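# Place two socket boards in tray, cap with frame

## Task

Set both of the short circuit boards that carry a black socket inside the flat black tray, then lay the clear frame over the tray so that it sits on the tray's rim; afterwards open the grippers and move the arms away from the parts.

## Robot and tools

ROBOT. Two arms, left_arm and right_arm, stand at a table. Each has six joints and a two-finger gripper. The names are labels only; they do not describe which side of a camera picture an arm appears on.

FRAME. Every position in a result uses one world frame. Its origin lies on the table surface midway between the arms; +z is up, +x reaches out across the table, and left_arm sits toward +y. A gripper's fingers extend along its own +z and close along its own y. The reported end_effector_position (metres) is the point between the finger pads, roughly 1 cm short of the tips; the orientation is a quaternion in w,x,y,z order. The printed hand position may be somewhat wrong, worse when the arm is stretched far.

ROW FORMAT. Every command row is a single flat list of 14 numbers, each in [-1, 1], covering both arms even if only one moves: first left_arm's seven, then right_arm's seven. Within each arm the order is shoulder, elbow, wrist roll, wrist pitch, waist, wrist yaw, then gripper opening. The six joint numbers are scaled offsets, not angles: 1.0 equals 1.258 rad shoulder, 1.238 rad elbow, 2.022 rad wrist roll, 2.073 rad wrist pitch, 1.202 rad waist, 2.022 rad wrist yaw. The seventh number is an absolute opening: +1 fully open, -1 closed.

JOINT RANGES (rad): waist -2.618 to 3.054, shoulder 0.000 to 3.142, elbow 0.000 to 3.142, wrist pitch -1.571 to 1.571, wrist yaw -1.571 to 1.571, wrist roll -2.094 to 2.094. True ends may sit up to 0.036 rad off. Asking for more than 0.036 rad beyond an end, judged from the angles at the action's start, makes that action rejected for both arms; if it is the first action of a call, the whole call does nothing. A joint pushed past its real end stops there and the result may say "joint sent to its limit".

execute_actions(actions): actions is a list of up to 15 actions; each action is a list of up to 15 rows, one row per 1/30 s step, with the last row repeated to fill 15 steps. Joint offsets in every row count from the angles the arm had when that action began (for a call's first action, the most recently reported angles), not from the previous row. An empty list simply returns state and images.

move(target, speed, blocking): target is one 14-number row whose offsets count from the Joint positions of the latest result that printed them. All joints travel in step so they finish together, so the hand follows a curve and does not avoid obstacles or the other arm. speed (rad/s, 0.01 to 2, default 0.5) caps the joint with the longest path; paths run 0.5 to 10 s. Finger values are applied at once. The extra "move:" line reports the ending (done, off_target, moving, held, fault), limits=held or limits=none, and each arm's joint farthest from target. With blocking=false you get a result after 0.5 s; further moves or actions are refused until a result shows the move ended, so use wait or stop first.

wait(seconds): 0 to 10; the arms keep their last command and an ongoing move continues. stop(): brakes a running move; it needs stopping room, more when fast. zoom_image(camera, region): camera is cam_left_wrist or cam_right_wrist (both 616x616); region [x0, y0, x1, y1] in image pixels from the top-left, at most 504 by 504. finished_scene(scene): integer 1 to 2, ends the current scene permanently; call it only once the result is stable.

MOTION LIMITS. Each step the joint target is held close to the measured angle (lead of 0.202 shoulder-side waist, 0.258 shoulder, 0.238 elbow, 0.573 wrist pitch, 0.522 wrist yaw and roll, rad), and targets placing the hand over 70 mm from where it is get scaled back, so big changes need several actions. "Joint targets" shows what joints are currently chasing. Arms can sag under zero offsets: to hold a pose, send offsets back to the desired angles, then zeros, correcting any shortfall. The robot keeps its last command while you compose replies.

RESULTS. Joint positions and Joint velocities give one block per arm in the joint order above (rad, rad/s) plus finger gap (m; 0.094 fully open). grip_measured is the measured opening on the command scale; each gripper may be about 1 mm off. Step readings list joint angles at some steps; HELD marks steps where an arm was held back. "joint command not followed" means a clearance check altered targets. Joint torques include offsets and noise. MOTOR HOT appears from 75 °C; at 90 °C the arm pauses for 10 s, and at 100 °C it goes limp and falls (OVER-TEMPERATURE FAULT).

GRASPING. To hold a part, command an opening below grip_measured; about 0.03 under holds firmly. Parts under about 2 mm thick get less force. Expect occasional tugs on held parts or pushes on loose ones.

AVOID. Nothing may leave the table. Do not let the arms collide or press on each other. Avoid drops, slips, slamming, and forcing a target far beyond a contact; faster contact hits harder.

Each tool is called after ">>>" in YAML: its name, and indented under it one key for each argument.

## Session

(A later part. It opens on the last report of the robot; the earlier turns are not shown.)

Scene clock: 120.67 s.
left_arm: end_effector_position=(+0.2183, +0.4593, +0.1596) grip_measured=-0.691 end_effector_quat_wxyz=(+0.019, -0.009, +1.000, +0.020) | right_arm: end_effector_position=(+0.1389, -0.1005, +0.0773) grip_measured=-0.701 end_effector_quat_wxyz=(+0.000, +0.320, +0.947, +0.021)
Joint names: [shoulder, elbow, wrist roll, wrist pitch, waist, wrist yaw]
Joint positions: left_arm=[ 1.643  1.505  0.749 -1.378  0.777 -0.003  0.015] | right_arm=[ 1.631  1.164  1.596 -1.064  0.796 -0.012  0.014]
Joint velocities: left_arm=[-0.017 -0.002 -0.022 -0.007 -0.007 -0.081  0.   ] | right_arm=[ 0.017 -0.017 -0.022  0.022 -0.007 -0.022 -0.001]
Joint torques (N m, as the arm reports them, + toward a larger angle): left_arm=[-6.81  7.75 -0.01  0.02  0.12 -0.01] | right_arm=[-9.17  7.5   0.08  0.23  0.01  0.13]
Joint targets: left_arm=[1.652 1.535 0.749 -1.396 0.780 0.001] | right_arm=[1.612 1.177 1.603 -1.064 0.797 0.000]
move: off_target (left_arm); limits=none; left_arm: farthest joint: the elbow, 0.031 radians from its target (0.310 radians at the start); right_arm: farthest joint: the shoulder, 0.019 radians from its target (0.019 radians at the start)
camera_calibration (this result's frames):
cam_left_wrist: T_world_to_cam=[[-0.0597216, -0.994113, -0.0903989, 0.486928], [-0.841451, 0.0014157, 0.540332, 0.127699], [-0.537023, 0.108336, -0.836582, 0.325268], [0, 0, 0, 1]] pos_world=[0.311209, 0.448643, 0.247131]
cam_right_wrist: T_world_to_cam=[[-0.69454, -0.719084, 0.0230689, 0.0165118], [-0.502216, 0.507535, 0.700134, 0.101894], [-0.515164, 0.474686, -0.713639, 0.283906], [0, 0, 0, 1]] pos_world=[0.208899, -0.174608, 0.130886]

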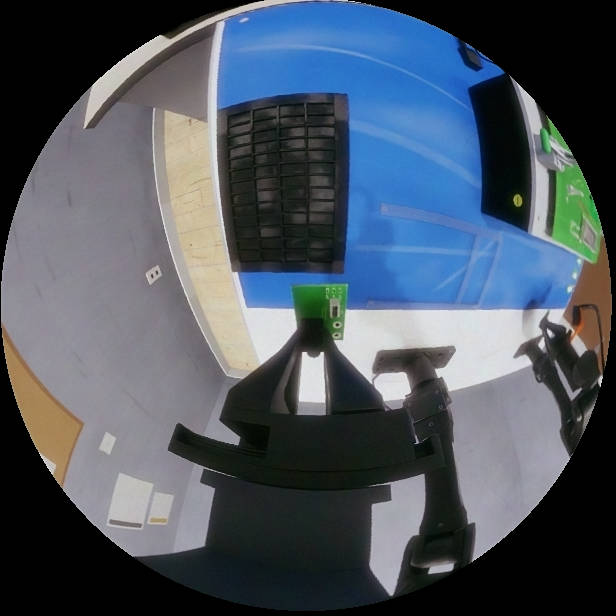

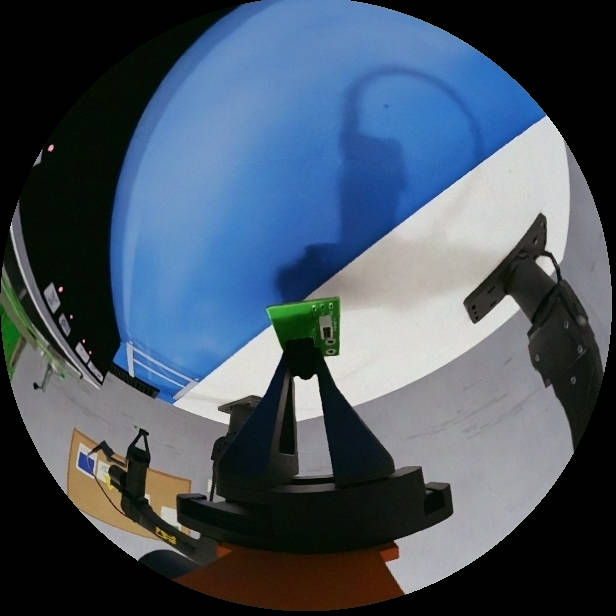

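>>> move:
  target: [0.489,0.438,0.014,0.027,-0.03,0,-0.75,0.33,0.363,0,-0.02,0,0.006,-0.75]
  speed: 0.7

>>> move:
  target: [0.012,-0.11,0,0.073,0,0,-0.75,0.075,0.02,0,0.037,0,0.006,-0.75]
  speed: 0.2

Scene clock: 135.17 s.
left_arm: end_effector_position=(+0.3241, +0.5458, +0.0729) grip_measured=-0.691 end_effector_quat_wxyz=(-0.002, +0.014, +1.000, +0.000) | right_arm: end_effector_position=(+0.1992, -0.0170, +0.0535) grip_measured=-0.701 end_effector_quat_wxyz=(-0.000, +0.320, +0.947, +0.019)
Joint names: [shoulder, elbow, wrist roll, wrist pitch, waist, wrist yaw]
Joint positions: left_arm=[ 2.261  2.018  0.77  -1.33   0.752 -0.003  0.015] | right_arm=[ 2.037  1.587  1.597 -1.083  0.796 -0.012  0.014]
Joint velocities: left_arm=[ 0.007 -0.022  0.066  0.022  0.002  0.022  0.001] | right_arm=[ 0.017  0.012 -0.007 -0.051 -0.027 -0.037 -0.001]
Joint torques (N m, as the arm reports them, + toward a larger angle): left_arm=[-13.61   7.55   0.04   0.22  -0.88  -0.04] | right_arm=[-11.07   8.59   0.    -0.02   0.04   0.14]
Joint targets: left_arm=[2.258 2.047 0.778 -1.322 0.741 -0.003] | right_arm=[2.046 1.614 1.596 -1.106 0.796 -0.000]
move: off_target (left_arm, right_arm); limits=none; left_arm: farthest joint: the elbow, 0.029 radians from its target (0.543 radians at the start); right_arm: farthest joint: the elbow, 0.026 radians from its target (0.449 radians at the start)
camera_calibration (this result's frames):
cam_left_wrist: T_world_to_cam=[[-0.107756, -0.993005, -0.048274, 0.583306], [-0.816559, 0.0607013, 0.574062, 0.220546], [-0.567116, 0.101277, -0.817387, 0.312404], [0, 0, 0, 1]] pos_world=[0.420112, 0.534199, 0.156907]
cam_right_wrist: T_world_to_cam=[[-0.694764, -0.718751, 0.0264729, 0.118827], [-0.500605, 0.509671, 0.699736, 0.10622], [-0.516428, 0.472899, -0.713911, 0.258574], [0, 0, 0, 1]] pos_world=[0.269266, -0.0910097, 0.107127]

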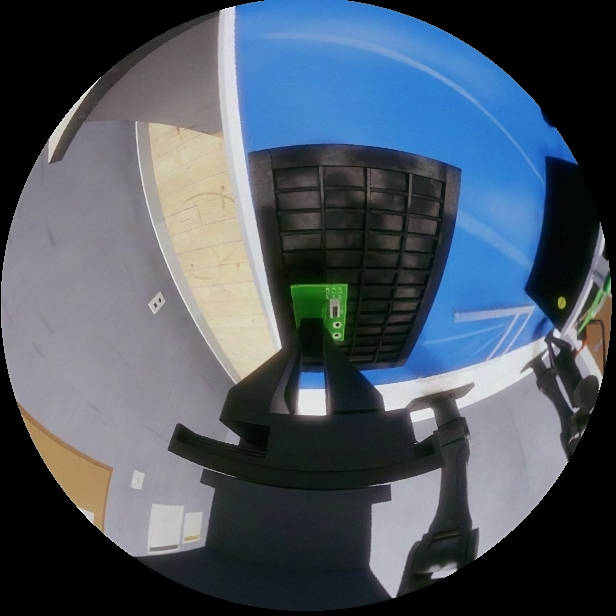

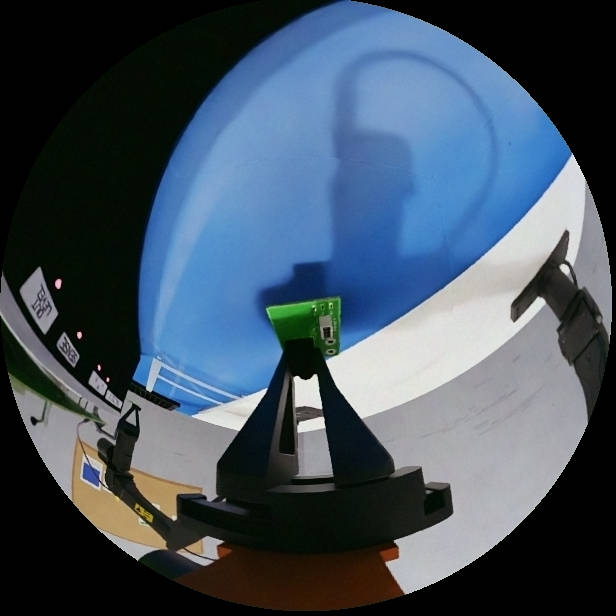

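Scene clock: 136.53 s.
left_arm: end_effector_position=(+0.3248, +0.5465, +0.0395) grip_measured=-0.691 end_effector_quat_wxyz=(+0.001, +0.014, +1.000, +0.003) | right_arm: end_effector_position=(+0.2054, -0.0084, +0.0221) grip_measured=-0.701 end_effector_quat_wxyz=(-0.003, +0.320, +0.947, +0.013)
Joint names: [shoulder, elbow, wrist roll, wrist pitch, waist, wrist yaw]
Joint positions: left_arm=[ 2.267  1.896  0.77  -1.193  0.752 -0.003  0.015] | right_arm=[ 2.121  1.587  1.597 -1.014  0.796 -0.012  0.014]
Joint velocities: left_arm=[ 0.002  0.002 -0.051  0.081 -0.017 -0.007 -0.   ] | right_arm=[-0.007 -0.007 -0.051 -0.007 -0.007  0.051 -0.   ]
Joint torques (N m, as the arm reports them, + toward a larger angle): left_arm=[-12.39   4.6   -0.02   0.37  -0.04  -0.03] | right_arm=[-11.45   8.4    0.02   0.27  -0.01   0.11]
Joint targets: left_arm=[2.276 1.882 0.770 -1.179 0.752 -0.003] | right_arm=[2.132 1.612 1.597 -1.006 0.796 -0.000]
move: off_target (right_arm); limits=none; left_arm: farthest joint: the wrist pitch, 0.015 radians from its target (0.151 radians at the start); right_arm: farthest joint: the elbow, 0.025 radians from its target (0.025 radians at the start)
camera_calibration (this result's frames):
cam_left_wrist: T_world_to_cam=[[-0.107453, -0.992727, -0.0542811, 0.582469], [-0.819937, 0.0576079, 0.569548, 0.243251], [-0.562278, 0.105707, -0.820164, 0.28162], [0, 0, 0, 1]] pos_world=[0.420387, 0.534451, 0.124049]
cam_right_wrist: T_world_to_cam=[[-0.694487, -0.718368, 0.0404355, 0.129744], [-0.494829, 0.517667, 0.697972, 0.125829], [-0.522333, 0.464724, -0.714983, 0.236484], [0, 0, 0, 1]] pos_world=[0.275893, -0.0818338, 0.0760108]

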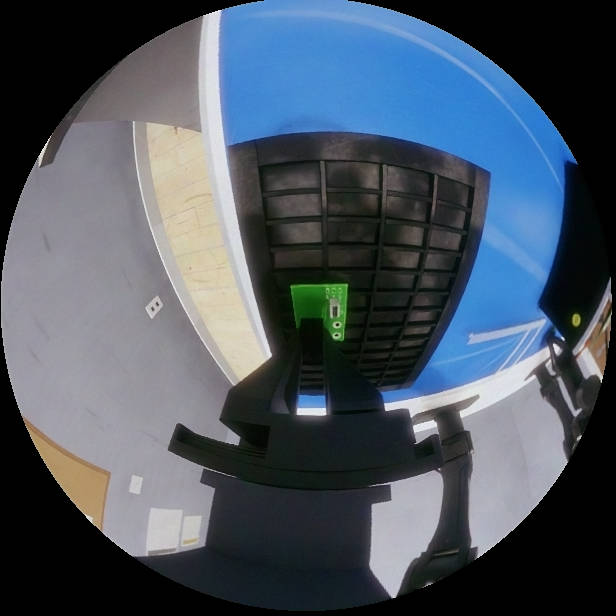

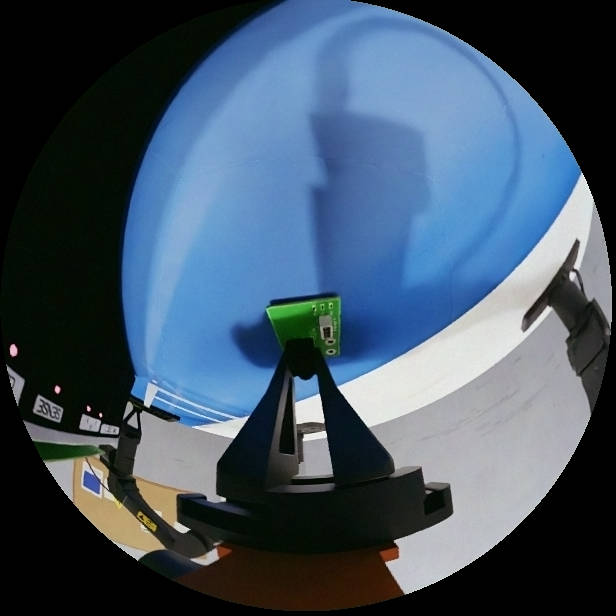

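>>> move:
  target: [0,0,0,0,-0.027,0,-0.75,0.014,0.005,0,0,0,0,-0.75]
  speed: 0.1

>>> move:
  target: [0.008,-0.02,0,0.01,0,0,-0.75,0.008,0,0,0,0,0,-0.75]
  speed: 0.1

>>> execute_actions:
  actions:
    - [[0,0,0,0,0,0,-0.4,0,0,0,0,0,0,-0.3]]

>>> move:
  target: [-0.1,0.02,0,-0.04,0,0,-0.4,-0.1,0.02,0,-0.04,0,0,-0.3]
  speed: 0.4

Scene clock: 141.77 s.
left_arm: end_effector_position=(+0.3321, +0.5386, +0.0395) grip_measured=-0.691 end_effector_quat_wxyz=(+0.001, +0.026, +1.000, +0.003) | right_arm: end_effector_position=(+0.2054, -0.0084, +0.0221) grip_measured=-0.701 end_effector_quat_wxyz=(-0.003, +0.320, +0.947, +0.013)
Joint names: [shoulder, elbow, wrist roll, wrist pitch, waist, wrist yaw]
Joint positions: left_arm=[ 2.267  1.896  0.77  -1.193  0.728 -0.003  0.015] | right_arm=[ 2.121  1.587  1.597 -1.014  0.796 -0.012  0.014]
Joint velocities: left_arm=[ 0.012 -0.007  0.007  0.051 -0.007 -0.081 -0.   ] | right_arm=[-0.017  0.012 -0.081 -0.022 -0.002 -0.066  0.   ]
Joint torques (N m, as the arm reports them, + toward a larger angle): left_arm=[-13.3    5.65  -0.02   0.13  -0.58  -0.02] | right_arm=[-10.85   6.94   0.01   0.19   0.04   0.03]
Joint targets: left_arm=[2.267 1.896 0.770 -1.193 0.720 -0.003] | right_arm=[2.139 1.593 1.597 -1.014 0.796 -0.012]
move: done; limits=none; left_arm: farthest joint: the waist, 0.008 radians from its target (0.033 radians at the start); right_arm: farthest joint: the shoulder, 0.017 radians from its target (0.017 radians at the start)
camera_calibration (this result's frames):
cam_left_wrist: T_world_to_cam=[[-0.13164, -0.989795, -0.054567, 0.581837], [-0.81845, 0.0774643, 0.569332, 0.238487], [-0.559294, 0.119607, -0.820295, 0.278074], [0, 0, 0, 1]] pos_world=[0.427308, 0.524166, 0.124073]
cam_right_wrist: T_world_to_cam=[[-0.694487, -0.718368, 0.0404355, 0.129744], [-0.494829, 0.517667, 0.697972, 0.125829], [-0.522333, 0.464724, -0.714983, 0.236484], [0, 0, 0, 1]] pos_world=[0.275893, -0.0818338, 0.0760108]

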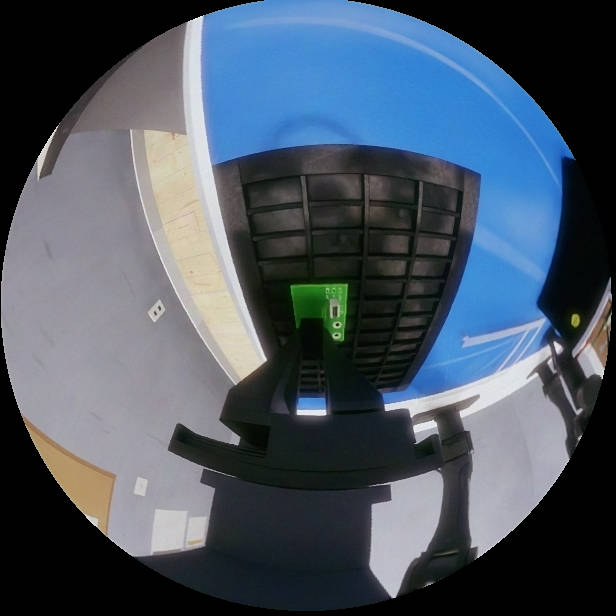

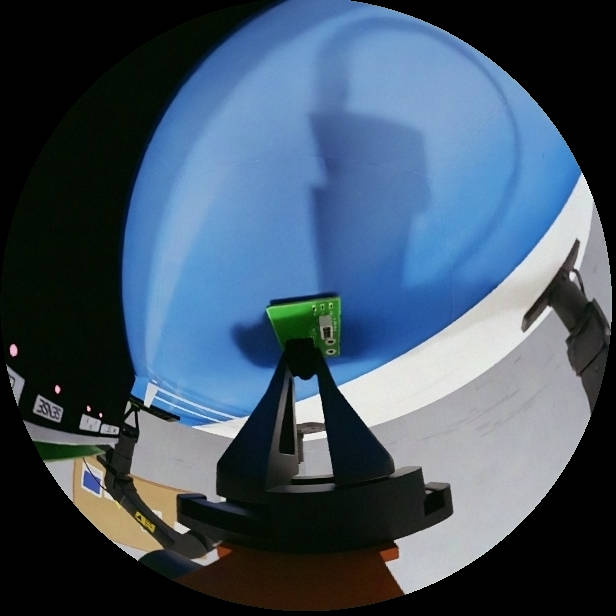

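Scene clock: 142.57 s.
left_arm: end_effector_position=(+0.3332, +0.5396, +0.0396) grip_measured=-0.691 end_effector_quat_wxyz=(+0.003, +0.026, +1.000, +0.005) | right_arm: end_effector_position=(+0.2054, -0.0084, +0.0221) grip_measured=-0.701 end_effector_quat_wxyz=(-0.003, +0.320, +0.947, +0.013)
Joint names: [shoulder, elbow, wrist roll, wrist pitch, waist, wrist yaw]
Joint positions: left_arm=[ 2.267  1.896  0.77  -1.187  0.728 -0.003  0.015] | right_arm=[ 2.121  1.587  1.597 -1.014  0.796 -0.012  0.014]
Joint velocities: left_arm=[ 0.007  0.012 -0.022  0.037  0.002  0.066  0.001] | right_arm=[ 0.007 -0.007 -0.022 -0.007  0.012  0.007 -0.001]
Joint torques (N m, as the arm reports them, + toward a larger angle): left_arm=[-12.4    4.05  -0.01   0.29  -0.07  -0.03] | right_arm=[-11.5    6.43   0.     0.19  -0.01   0.02]
Joint targets: left_arm=[2.277 1.871 0.770 -1.172 0.728 -0.003] | right_arm=[2.131 1.587 1.597 -1.014 0.796 -0.012]
move: off_target (left_arm); limits=none; left_arm: farthest joint: the elbow, 0.024 radians from its target (0.024 radians at the start); right_arm: farthest joint: the shoulder, 0.010 radians from its target (0.010 radians at the start)
camera_calibration (this result's frames):
cam_left_wrist: T_world_to_cam=[[-0.131378, -0.989567, -0.0591414, 0.582946], [-0.821062, 0.0751878, 0.565866, 0.241575], [-0.555516, 0.122901, -0.822373, 0.27565], [0, 0, 0, 1]] pos_world=[0.428062, 0.524823, 0.124465]
cam_right_wrist: T_world_to_cam=[[-0.694487, -0.718368, 0.0404355, 0.129744], [-0.494829, 0.517667, 0.697972, 0.125829], [-0.522333, 0.464724, -0.714983, 0.236484], [0, 0, 0, 1]] pos_world=[0.275893, -0.0818338, 0.0760108]

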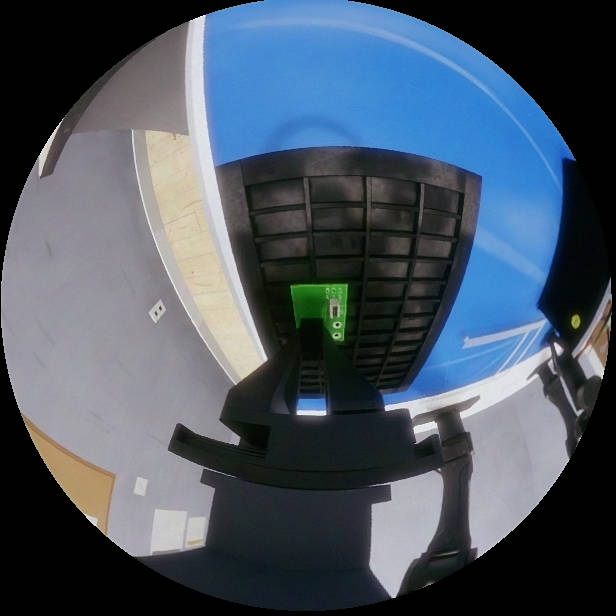

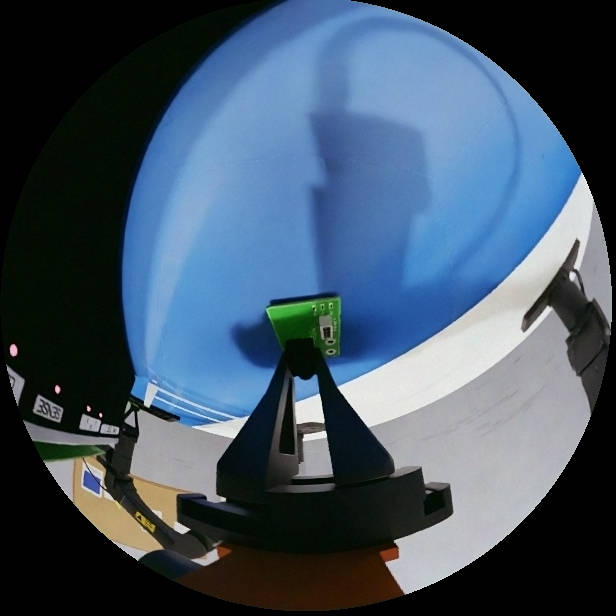

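Scene clock: 143.07 s.
left_arm: end_effector_position=(+0.3332, +0.5396, +0.0396) grip_measured=-0.402 end_effector_quat_wxyz=(+0.003, +0.026, +1.000, +0.005) | right_arm: end_effector_position=(+0.2054, -0.0084, +0.0221) grip_measured=-0.302 end_effector_quat_wxyz=(-0.003, +0.320, +0.947, +0.013)
Joint names: [shoulder, elbow, wrist roll, wrist pitch, waist, wrist yaw]
Joint positions: left_arm=[ 2.267  1.896  0.77  -1.187  0.728 -0.003  0.028] | right_arm=[ 2.121  1.587  1.597 -1.014  0.796 -0.012  0.033]
Joint velocities: left_arm=[ 0.007  0.007 -0.037  0.081 -0.017 -0.022  0.001] | right_arm=[-0.002 -0.032  0.007 -0.037  0.002  0.037  0.   ]
Joint torques (N m, as the arm reports them, + toward a larger angle): left_arm=[-13.29   5.65  -0.02   0.15  -0.04  -0.04] | right_arm=[-12.4    6.38   0.     0.2   -0.02   0.01]
Joint targets: left_arm=[2.267 1.896 0.770 -1.187 0.728 -0.003] | right_arm=[2.121 1.587 1.597 -1.014 0.796 -0.012]
Step readings (joint positions):
0: left_arm=[2.267 1.896 0.770 -1.187 0.728 -0.003] | right_arm=[2.121 1.587 1.597 -1.014 0.796 -0.012]
1: left_arm=[2.267 1.896 0.770 -1.187 0.728 -0.003] | right_arm=[2.121 1.587 1.597 -1.014 0.796 -0.012]
2: left_arm=[2.267 1.896 0.770 -1.187 0.728 -0.003] | right_arm=[2.121 1.587 1.597 -1.014 0.796 -0.012]
4: left_arm=[2.267 1.896 0.770 -1.187 0.728 -0.003] | right_arm=[2.121 1.587 1.597 -1.014 0.796 -0.012]
8: left_arm=[2.267 1.896 0.770 -1.187 0.728 -0.003] | right_arm=[2.121 1.587 1.597 -1.014 0.796 -0.012]
15: Joint positions above
camera_calibration (this result's frames):
cam_left_wrist: T_world_to_cam=[[-0.131378, -0.989567, -0.0591414, 0.582946], [-0.821062, 0.0751878, 0.565866, 0.241575], [-0.555516, 0.122901, -0.822373, 0.27565], [0, 0, 0, 1]] pos_world=[0.428062, 0.524823, 0.124465]
cam_right_wrist: T_world_to_cam=[[-0.694487, -0.718368, 0.0404355, 0.129744], [-0.494829, 0.517667, 0.697972, 0.125829], [-0.522333, 0.464724, -0.714983, 0.236484], [0, 0, 0, 1]] pos_world=[0.275893, -0.0818338, 0.0760108]

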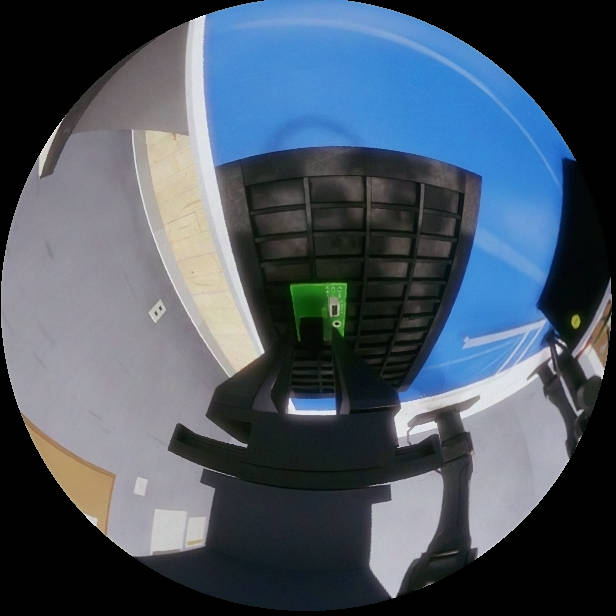

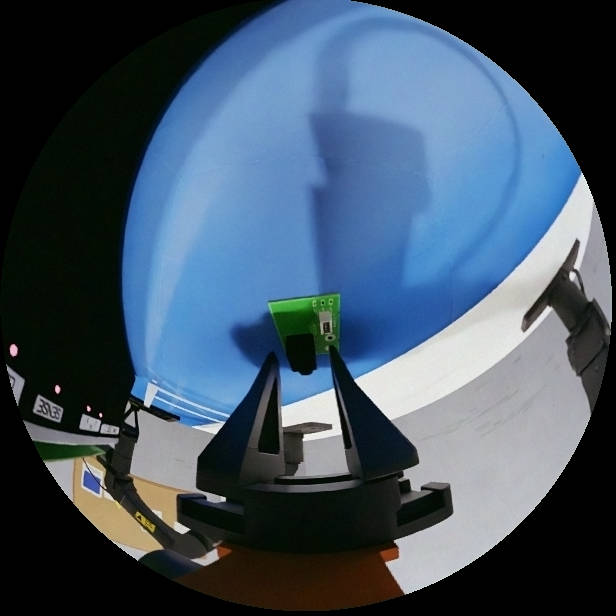

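Scene clock: 144.10 s.
left_arm: end_effector_position=(+0.3259, +0.5331, +0.0868) grip_measured=-0.402 end_effector_quat_wxyz=(+0.022, +0.026, +0.999, +0.022) | right_arm: end_effector_position=(+0.2017, -0.0135, +0.0657) grip_measured=-0.302 end_effector_quat_wxyz=(+0.006, +0.319, +0.947, +0.039)
Joint names: [shoulder, elbow, wrist roll, wrist pitch, waist, wrist yaw]
Joint positions: left_arm=[ 2.153  1.896  0.77  -1.252  0.728 -0.003  0.028] | right_arm=[ 2.005  1.587  1.597 -1.074  0.796 -0.012  0.033]
Joint velocities: left_arm=[-0.002  0.007 -0.037 -0.051 -0.002  0.007 -0.   ] | right_arm=[-0.007 -0.007 -0.007  0.007 -0.007 -0.081  0.001]
Joint torques (N m, as the arm reports them, + toward a larger angle): left_arm=[-13.59   7.37  -0.02   0.04  -0.02  -0.03] | right_arm=[-12.37   8.52   0.02   0.01   0.     0.03]
Joint targets: left_arm=[2.142 1.920 0.770 -1.270 0.728 -0.003] | right_arm=[1.995 1.612 1.597 -1.096 0.796 -0.012]
move: off_target (left_arm, right_arm); limits=none; left_arm: farthest joint: the elbow, 0.025 radians from its target (0.025 radians at the start); right_arm: farthest joint: the elbow, 0.025 radians from its target (0.025 radians at the start)
camera_calibration (this result's frames):
cam_left_wrist: T_world_to_cam=[[-0.128474, -0.987035, -0.0962116, 0.579345], [-0.841679, 0.0572157, 0.536939, 0.228096], [-0.524473, 0.149962, -0.838117, 0.288018], [0, 0, 0, 1]] pos_world=[0.417472, 0.515592, 0.174659]
cam_right_wrist: T_world_to_cam=[[-0.694907, -0.718949, -0.0146804, 0.125454], [-0.517695, 0.486006, 0.704123, 0.100008], [-0.499094, 0.496901, -0.709926, 0.263507], [0, 0, 0, 1]] pos_world=[0.270467, -0.0893463, 0.118494]

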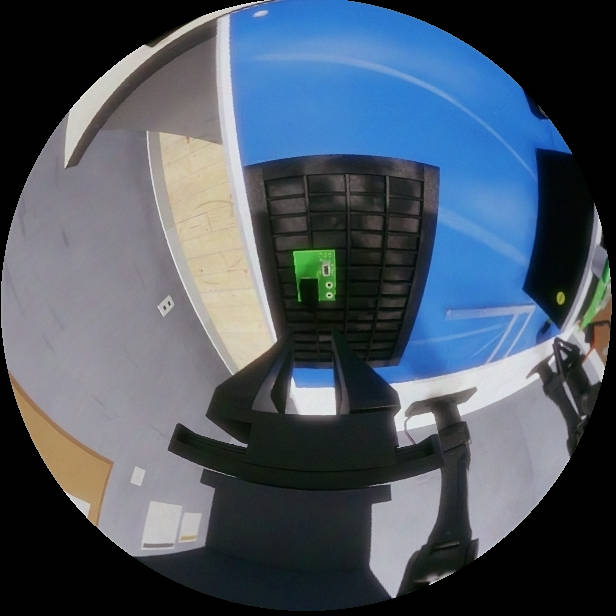

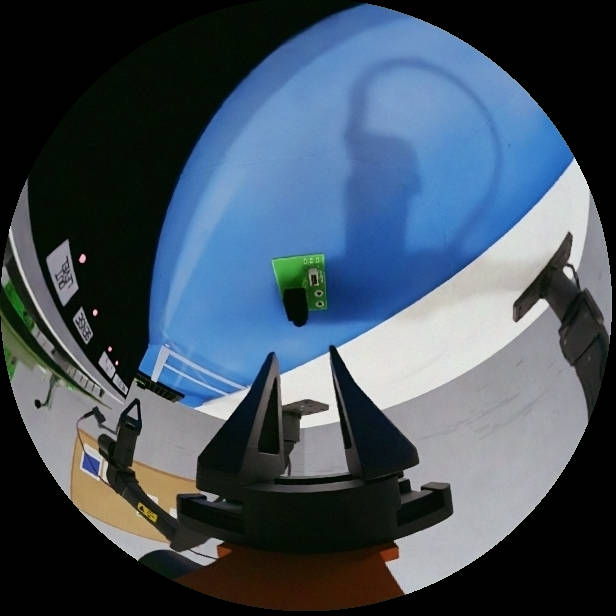

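>>> move:
  target: [-0.61,-0.55,-0.1,-0.055,-0.37,0,-0.3,-0.4,-0.36,0,-0.04,-0.3,0,-0.3]
  speed: 1.0

>>> move:
  target: [0,0.02,-0.462,0,-1.0,0,-0.3,0,0,0,0,-0.7,0,-0.3]
  speed: 1.1

>>> move:
  target: [0.4,0.185,0,0.128,0,0,-0.3,0,0,0,0,0,0,-0.3]
  speed: 0.8

Scene clock: 150.17 s.
left_arm: end_effector_position=(+0.2284, +0.3158, +0.1474) grip_measured=-0.302 end_effector_quat_wxyz=(+0.017, +0.146, +0.989, +0.011) | right_arm: end_effector_position=(+0.1955, -0.1834, +0.1029) grip_measured=-0.302 end_effector_quat_wxyz=(+0.007, +0.482, +0.876, +0.033)
Joint names: [shoulder, elbow, wrist roll, wrist pitch, waist, wrist yaw]
Joint positions: left_arm=[ 1.403  1.229  0.576 -1.357  0.292 -0.006  0.033] | right_arm=[ 1.521  1.156  1.597 -1.141  0.441 -0.017  0.033]
Joint velocities: left_arm=[-0.002 -0.007  0.007 -0.007 -0.007 -0.022  0.001] | right_arm=[-0.017  0.002 -0.066 -0.051  0.012 -0.066  0.001]
Joint torques (N m, as the arm reports them, + toward a larger angle): left_arm=[-6.67  4.81 -0.04  0.12 -0.75 -0.01] | right_arm=[-8.21  5.51  0.02  0.12 -0.37  0.06]
Joint targets: left_arm=[1.386 1.215 0.568 -1.366 0.283 -0.003] | right_arm=[1.502 1.141 1.597 -1.157 0.436 -0.012]
move: done; limits=none; left_arm: farthest joint: the shoulder, 0.018 radians from its target (0.767 radians at the start); right_arm: farthest joint: the shoulder, 0.019 radians from its target (0.503 radians at the start)
camera_calibration (this result's frames):
cam_left_wrist: T_world_to_cam=[[-0.362313, -0.928856, -0.0771768, 0.390348], [-0.794476, 0.264474, 0.546682, 0.0482638], [-0.487377, 0.259385, -0.833776, 0.276589], [0, 0, 0, 1]] pos_world=[0.314576, 0.27807, 0.234354]
cam_right_wrist: T_world_to_cam=[[-0.901673, -0.43242, -0.0000602335, 0.0910081], [-0.306292, 0.638575, 0.70598, 0.139668], [-0.305241, 0.636581, -0.708232, 0.358796], [0, 0, 0, 1]] pos_world=[0.234358, -0.278237, 0.155514]

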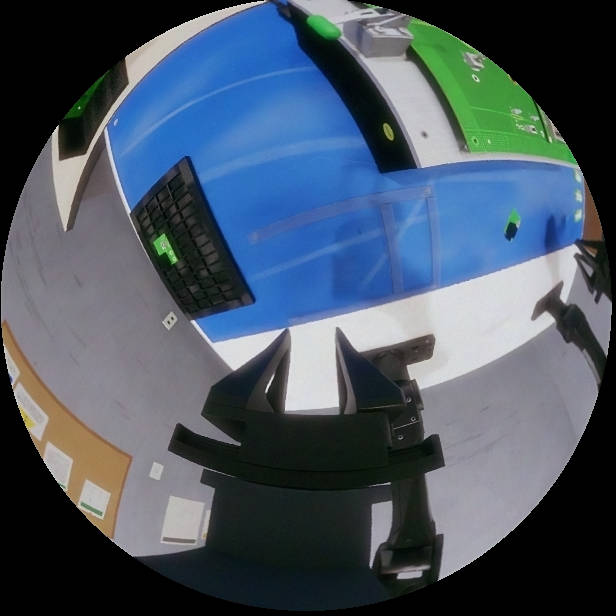

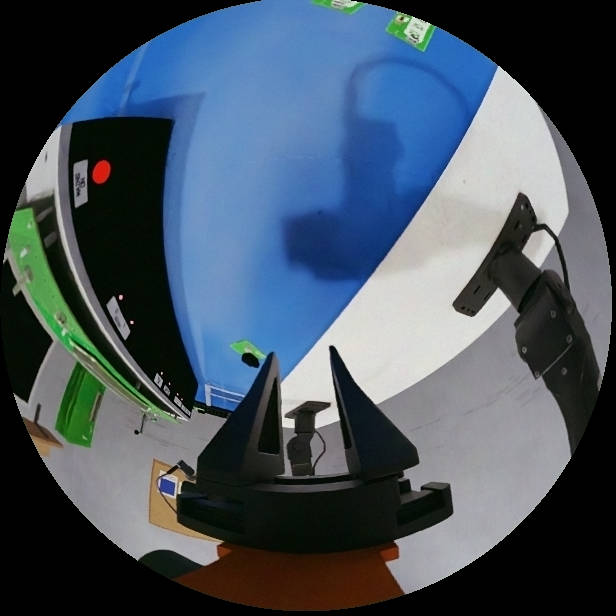

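Scene clock: 152.20 s.
left_arm: end_effector_position=(+0.1476, +0.0611, +0.1474) grip_measured=-0.302 end_effector_quat_wxyz=(+0.018, +0.277, +0.961, -0.010) | right_arm: end_effector_position=(+0.2368, -0.4003, +0.1029) grip_measured=-0.302 end_effector_quat_wxyz=(+0.017, +0.796, +0.604, +0.030)
Joint names: [shoulder, elbow, wrist roll, wrist pitch, waist, wrist yaw]
Joint positions: left_arm=[ 1.403  1.229 -0.35  -1.357 -0.902 -0.005  0.033] | right_arm=[ 1.521  1.156  1.597 -1.141 -0.397 -0.025  0.033]
Joint velocities: left_arm=[-0.007  0.002  0.022  0.066 -0.012  0.007 -0.001] | right_arm=[-0.007 -0.002 -0.007  0.022  0.002 -0.007 -0.001]
Joint torques (N m, as the arm reports them, + toward a larger angle): left_arm=[-5.07  7.36 -0.09  0.23 -0.6  -0.05] | right_arm=[-6.55  6.74  0.02  0.28 -0.26  0.09]
Joint targets: left_arm=[1.403 1.254 -0.358 -1.357 -0.910 -0.006] | right_arm=[1.521 1.156 1.597 -1.141 -0.401 -0.017]
move: off_target (left_arm); limits=none; left_arm: farthest joint: the elbow, 0.024 radians from its target (0.024 radians at the start); right_arm: farthest joint: the wrist yaw, 0.008 radians from its target (0.000 radians at the start)
camera_calibration (this result's frames):
cam_left_wrist: T_world_to_cam=[[-0.596741, -0.801345, -0.0417907, 0.146126], [-0.68932, 0.485265, 0.537918, 0.0237508], [-0.410778, 0.349805, -0.841961, 0.287671], [0, 0, 0, 1]] pos_world=[0.22174, 0.00494336, 0.235538]
cam_right_wrist: T_world_to_cam=[[-0.924899, 0.380212, 0.00107395, 0.365192], [0.267853, 0.649565, 0.711562, 0.158656], [0.269847, 0.658411, -0.702622, 0.381464], [0, 0, 0, 1]] pos_world=[0.192333, -0.493068, 0.154739]

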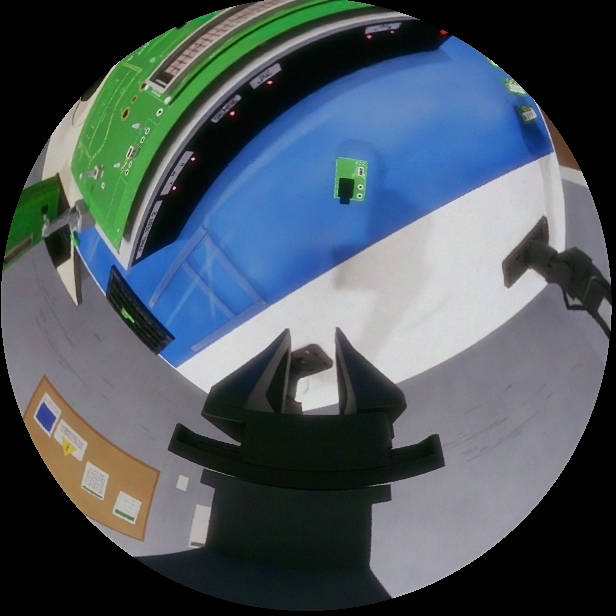

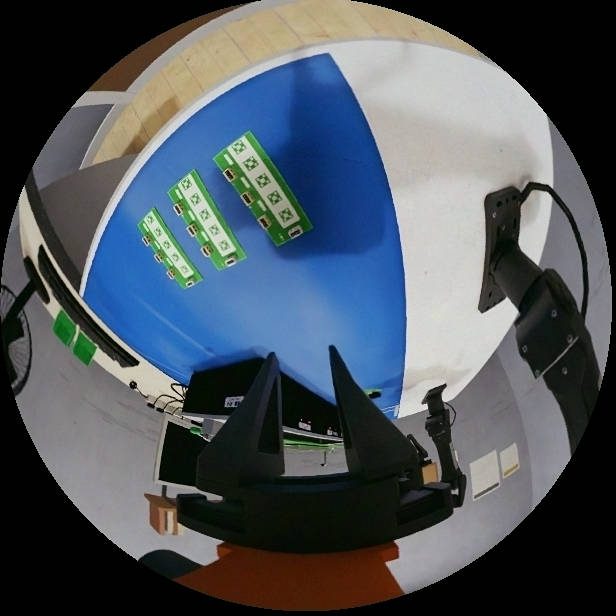

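Scene clock: 153.53 s.
left_arm: end_effector_position=(+0.2157, -0.0268, +0.0600) grip_measured=-0.302 end_effector_quat_wxyz=(-0.005, +0.278, +0.961, +0.006) | right_arm: end_effector_position=(+0.2368, -0.4003, +0.1029) grip_measured=-0.302 end_effector_quat_wxyz=(+0.017, +0.796, +0.604, +0.030)
Joint names: [shoulder, elbow, wrist roll, wrist pitch, waist, wrist yaw]
Joint positions: left_arm=[ 1.908  1.43  -0.35  -1.107 -0.902 -0.005  0.033] | right_arm=[ 1.521  1.156  1.597 -1.141 -0.397 -0.025  0.033]
Joint velocities: left_arm=[ 0.012 -0.032 -0.007  0.037  0.007  0.037 -0.003] | right_arm=[ 0.002 -0.017 -0.066  0.081  0.002  0.051  0.001]
Joint torques (N m, as the arm reports them, + toward a larger angle): left_arm=[-10.07   7.4   -0.01   0.3   -0.03  -0.03] | right_arm=[-6.55  6.71 -0.01  0.28  0.01  0.02]
Joint targets: left_arm=[1.906 1.458 -0.350 -1.091 -0.902 -0.005] | right_arm=[1.521 1.156 1.597 -1.141 -0.397 -0.025]
move: off_target (left_arm); limits=none; left_arm: farthest joint: the elbow, 0.028 radians from its target (0.229 radians at the start); right_arm: farthest joint: the waist, 0.000 radians from its target (0.000 radians at the start)
camera_calibration (this result's frames):
cam_left_wrist: T_world_to_cam=[[-0.598379, -0.799227, -0.0563762, 0.113895], [-0.670639, 0.46112, 0.581043, 0.153066], [-0.438389, 0.385492, -0.811918, 0.277867], [0, 0, 0, 1]] pos_world=[0.292618, -0.0866692, 0.143088]
cam_right_wrist: T_world_to_cam=[[-0.924899, 0.380212, 0.00107395, 0.365192], [0.267853, 0.649565, 0.711562, 0.158656], [0.269847, 0.658411, -0.702622, 0.381464], [0, 0, 0, 1]] pos_world=[0.192333, -0.493068, 0.154739]

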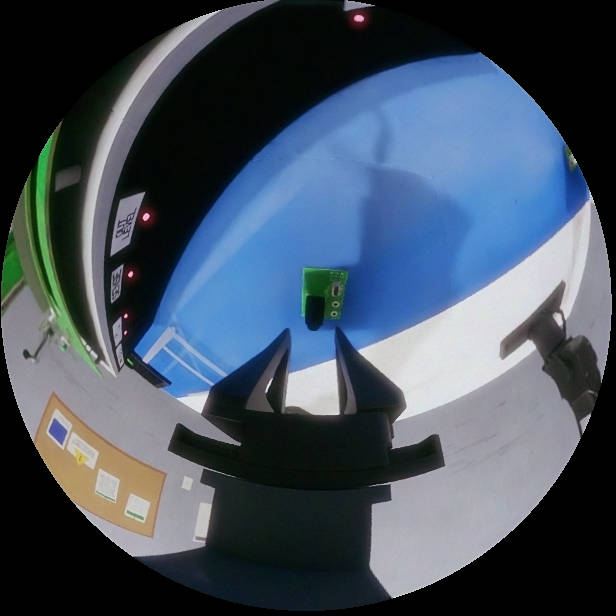

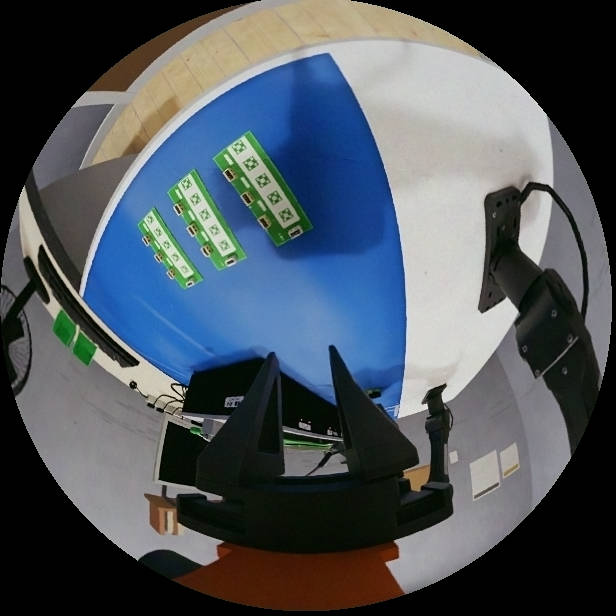

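>>> move:
  target: [0.024,-0.098,0.028,0.074,-0.012,0,-0.3,0,0,0,0,0,0,-0.3]
  speed: 0.25

Scene clock: 156.73 s.
left_arm: end_effector_position=(+0.2137, -0.0243, +0.0262) grip_measured=-0.302 end_effector_quat_wxyz=(-0.003, +0.301, +0.954, +0.005) | right_arm: end_effector_position=(+0.2368, -0.4003, +0.1029) grip_measured=-0.302 end_effector_quat_wxyz=(+0.017, +0.796, +0.604, +0.030)
Joint names: [shoulder, elbow, wrist roll, wrist pitch, waist, wrist yaw]
Joint positions: left_arm=[ 1.93   1.32  -0.301 -0.971 -0.902 -0.005  0.033] | right_arm=[ 1.521  1.156  1.597 -1.141 -0.397 -0.025  0.033]
Joint velocities: left_arm=[ 0.007  0.007  0.007 -0.007 -0.007 -0.037  0.   ] | right_arm=[-0.002  0.002 -0.037 -0.066  0.007  0.051 -0.001]
Joint torques (N m, as the arm reports them, + toward a larger angle): left_arm=[-9.15  4.59  0.05  0.32 -1.11 -0.04] | right_arm=[-6.51  6.71  0.01  0.3   0.    0.03]
Joint targets: left_arm=[1.938 1.308 -0.293 -0.954 -0.916 -0.005] | right_arm=[1.521 1.156 1.597 -1.141 -0.397 -0.025]
move: done; limits=none; left_arm: farthest joint: the wrist pitch, 0.017 radians from its target (0.154 radians at the start); right_arm: farthest joint: the waist, 0.000 radians from its target (0.000 radians at the start)
camera_calibration (this result's frames):
cam_left_wrist: T_world_to_cam=[[-0.636544, -0.769301, -0.0546567, 0.121664], [-0.648682, 0.495711, 0.577479, 0.166513], [-0.417162, 0.403046, -0.814574, 0.244597], [0, 0, 0, 1]] pos_world=[0.287495, -0.0875297, 0.109735]
cam_right_wrist: T_world_to_cam=[[-0.924899, 0.380212, 0.00107395, 0.365192], [0.267853, 0.649565, 0.711562, 0.158656], [0.269847, 0.658411, -0.702622, 0.381464], [0, 0, 0, 1]] pos_world=[0.192333, -0.493068, 0.154739]

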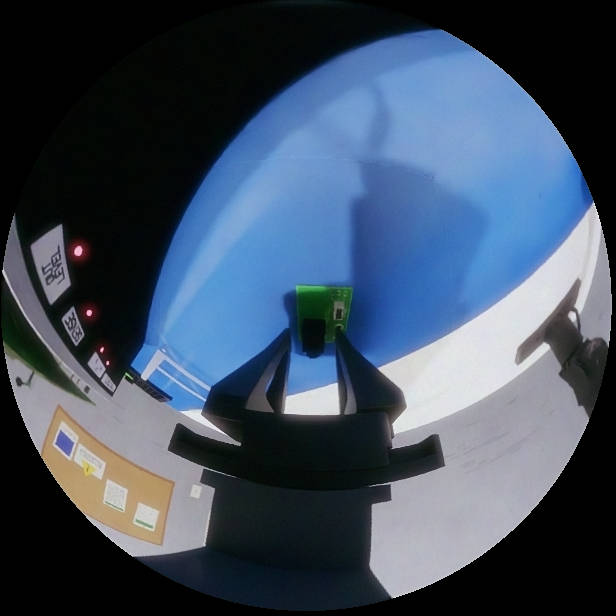

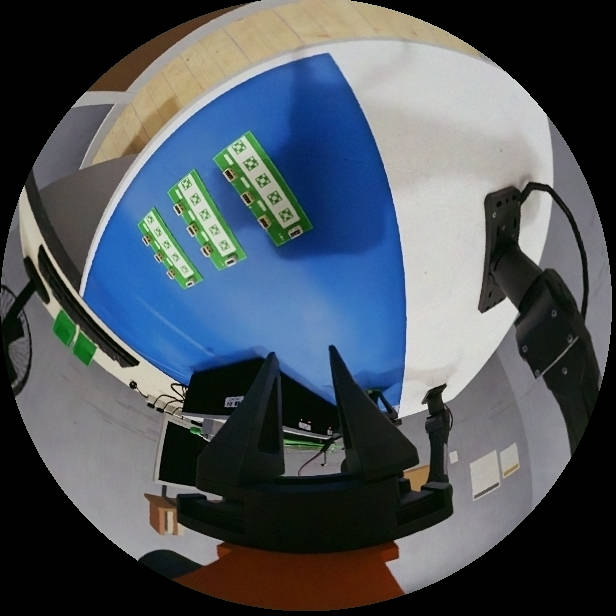

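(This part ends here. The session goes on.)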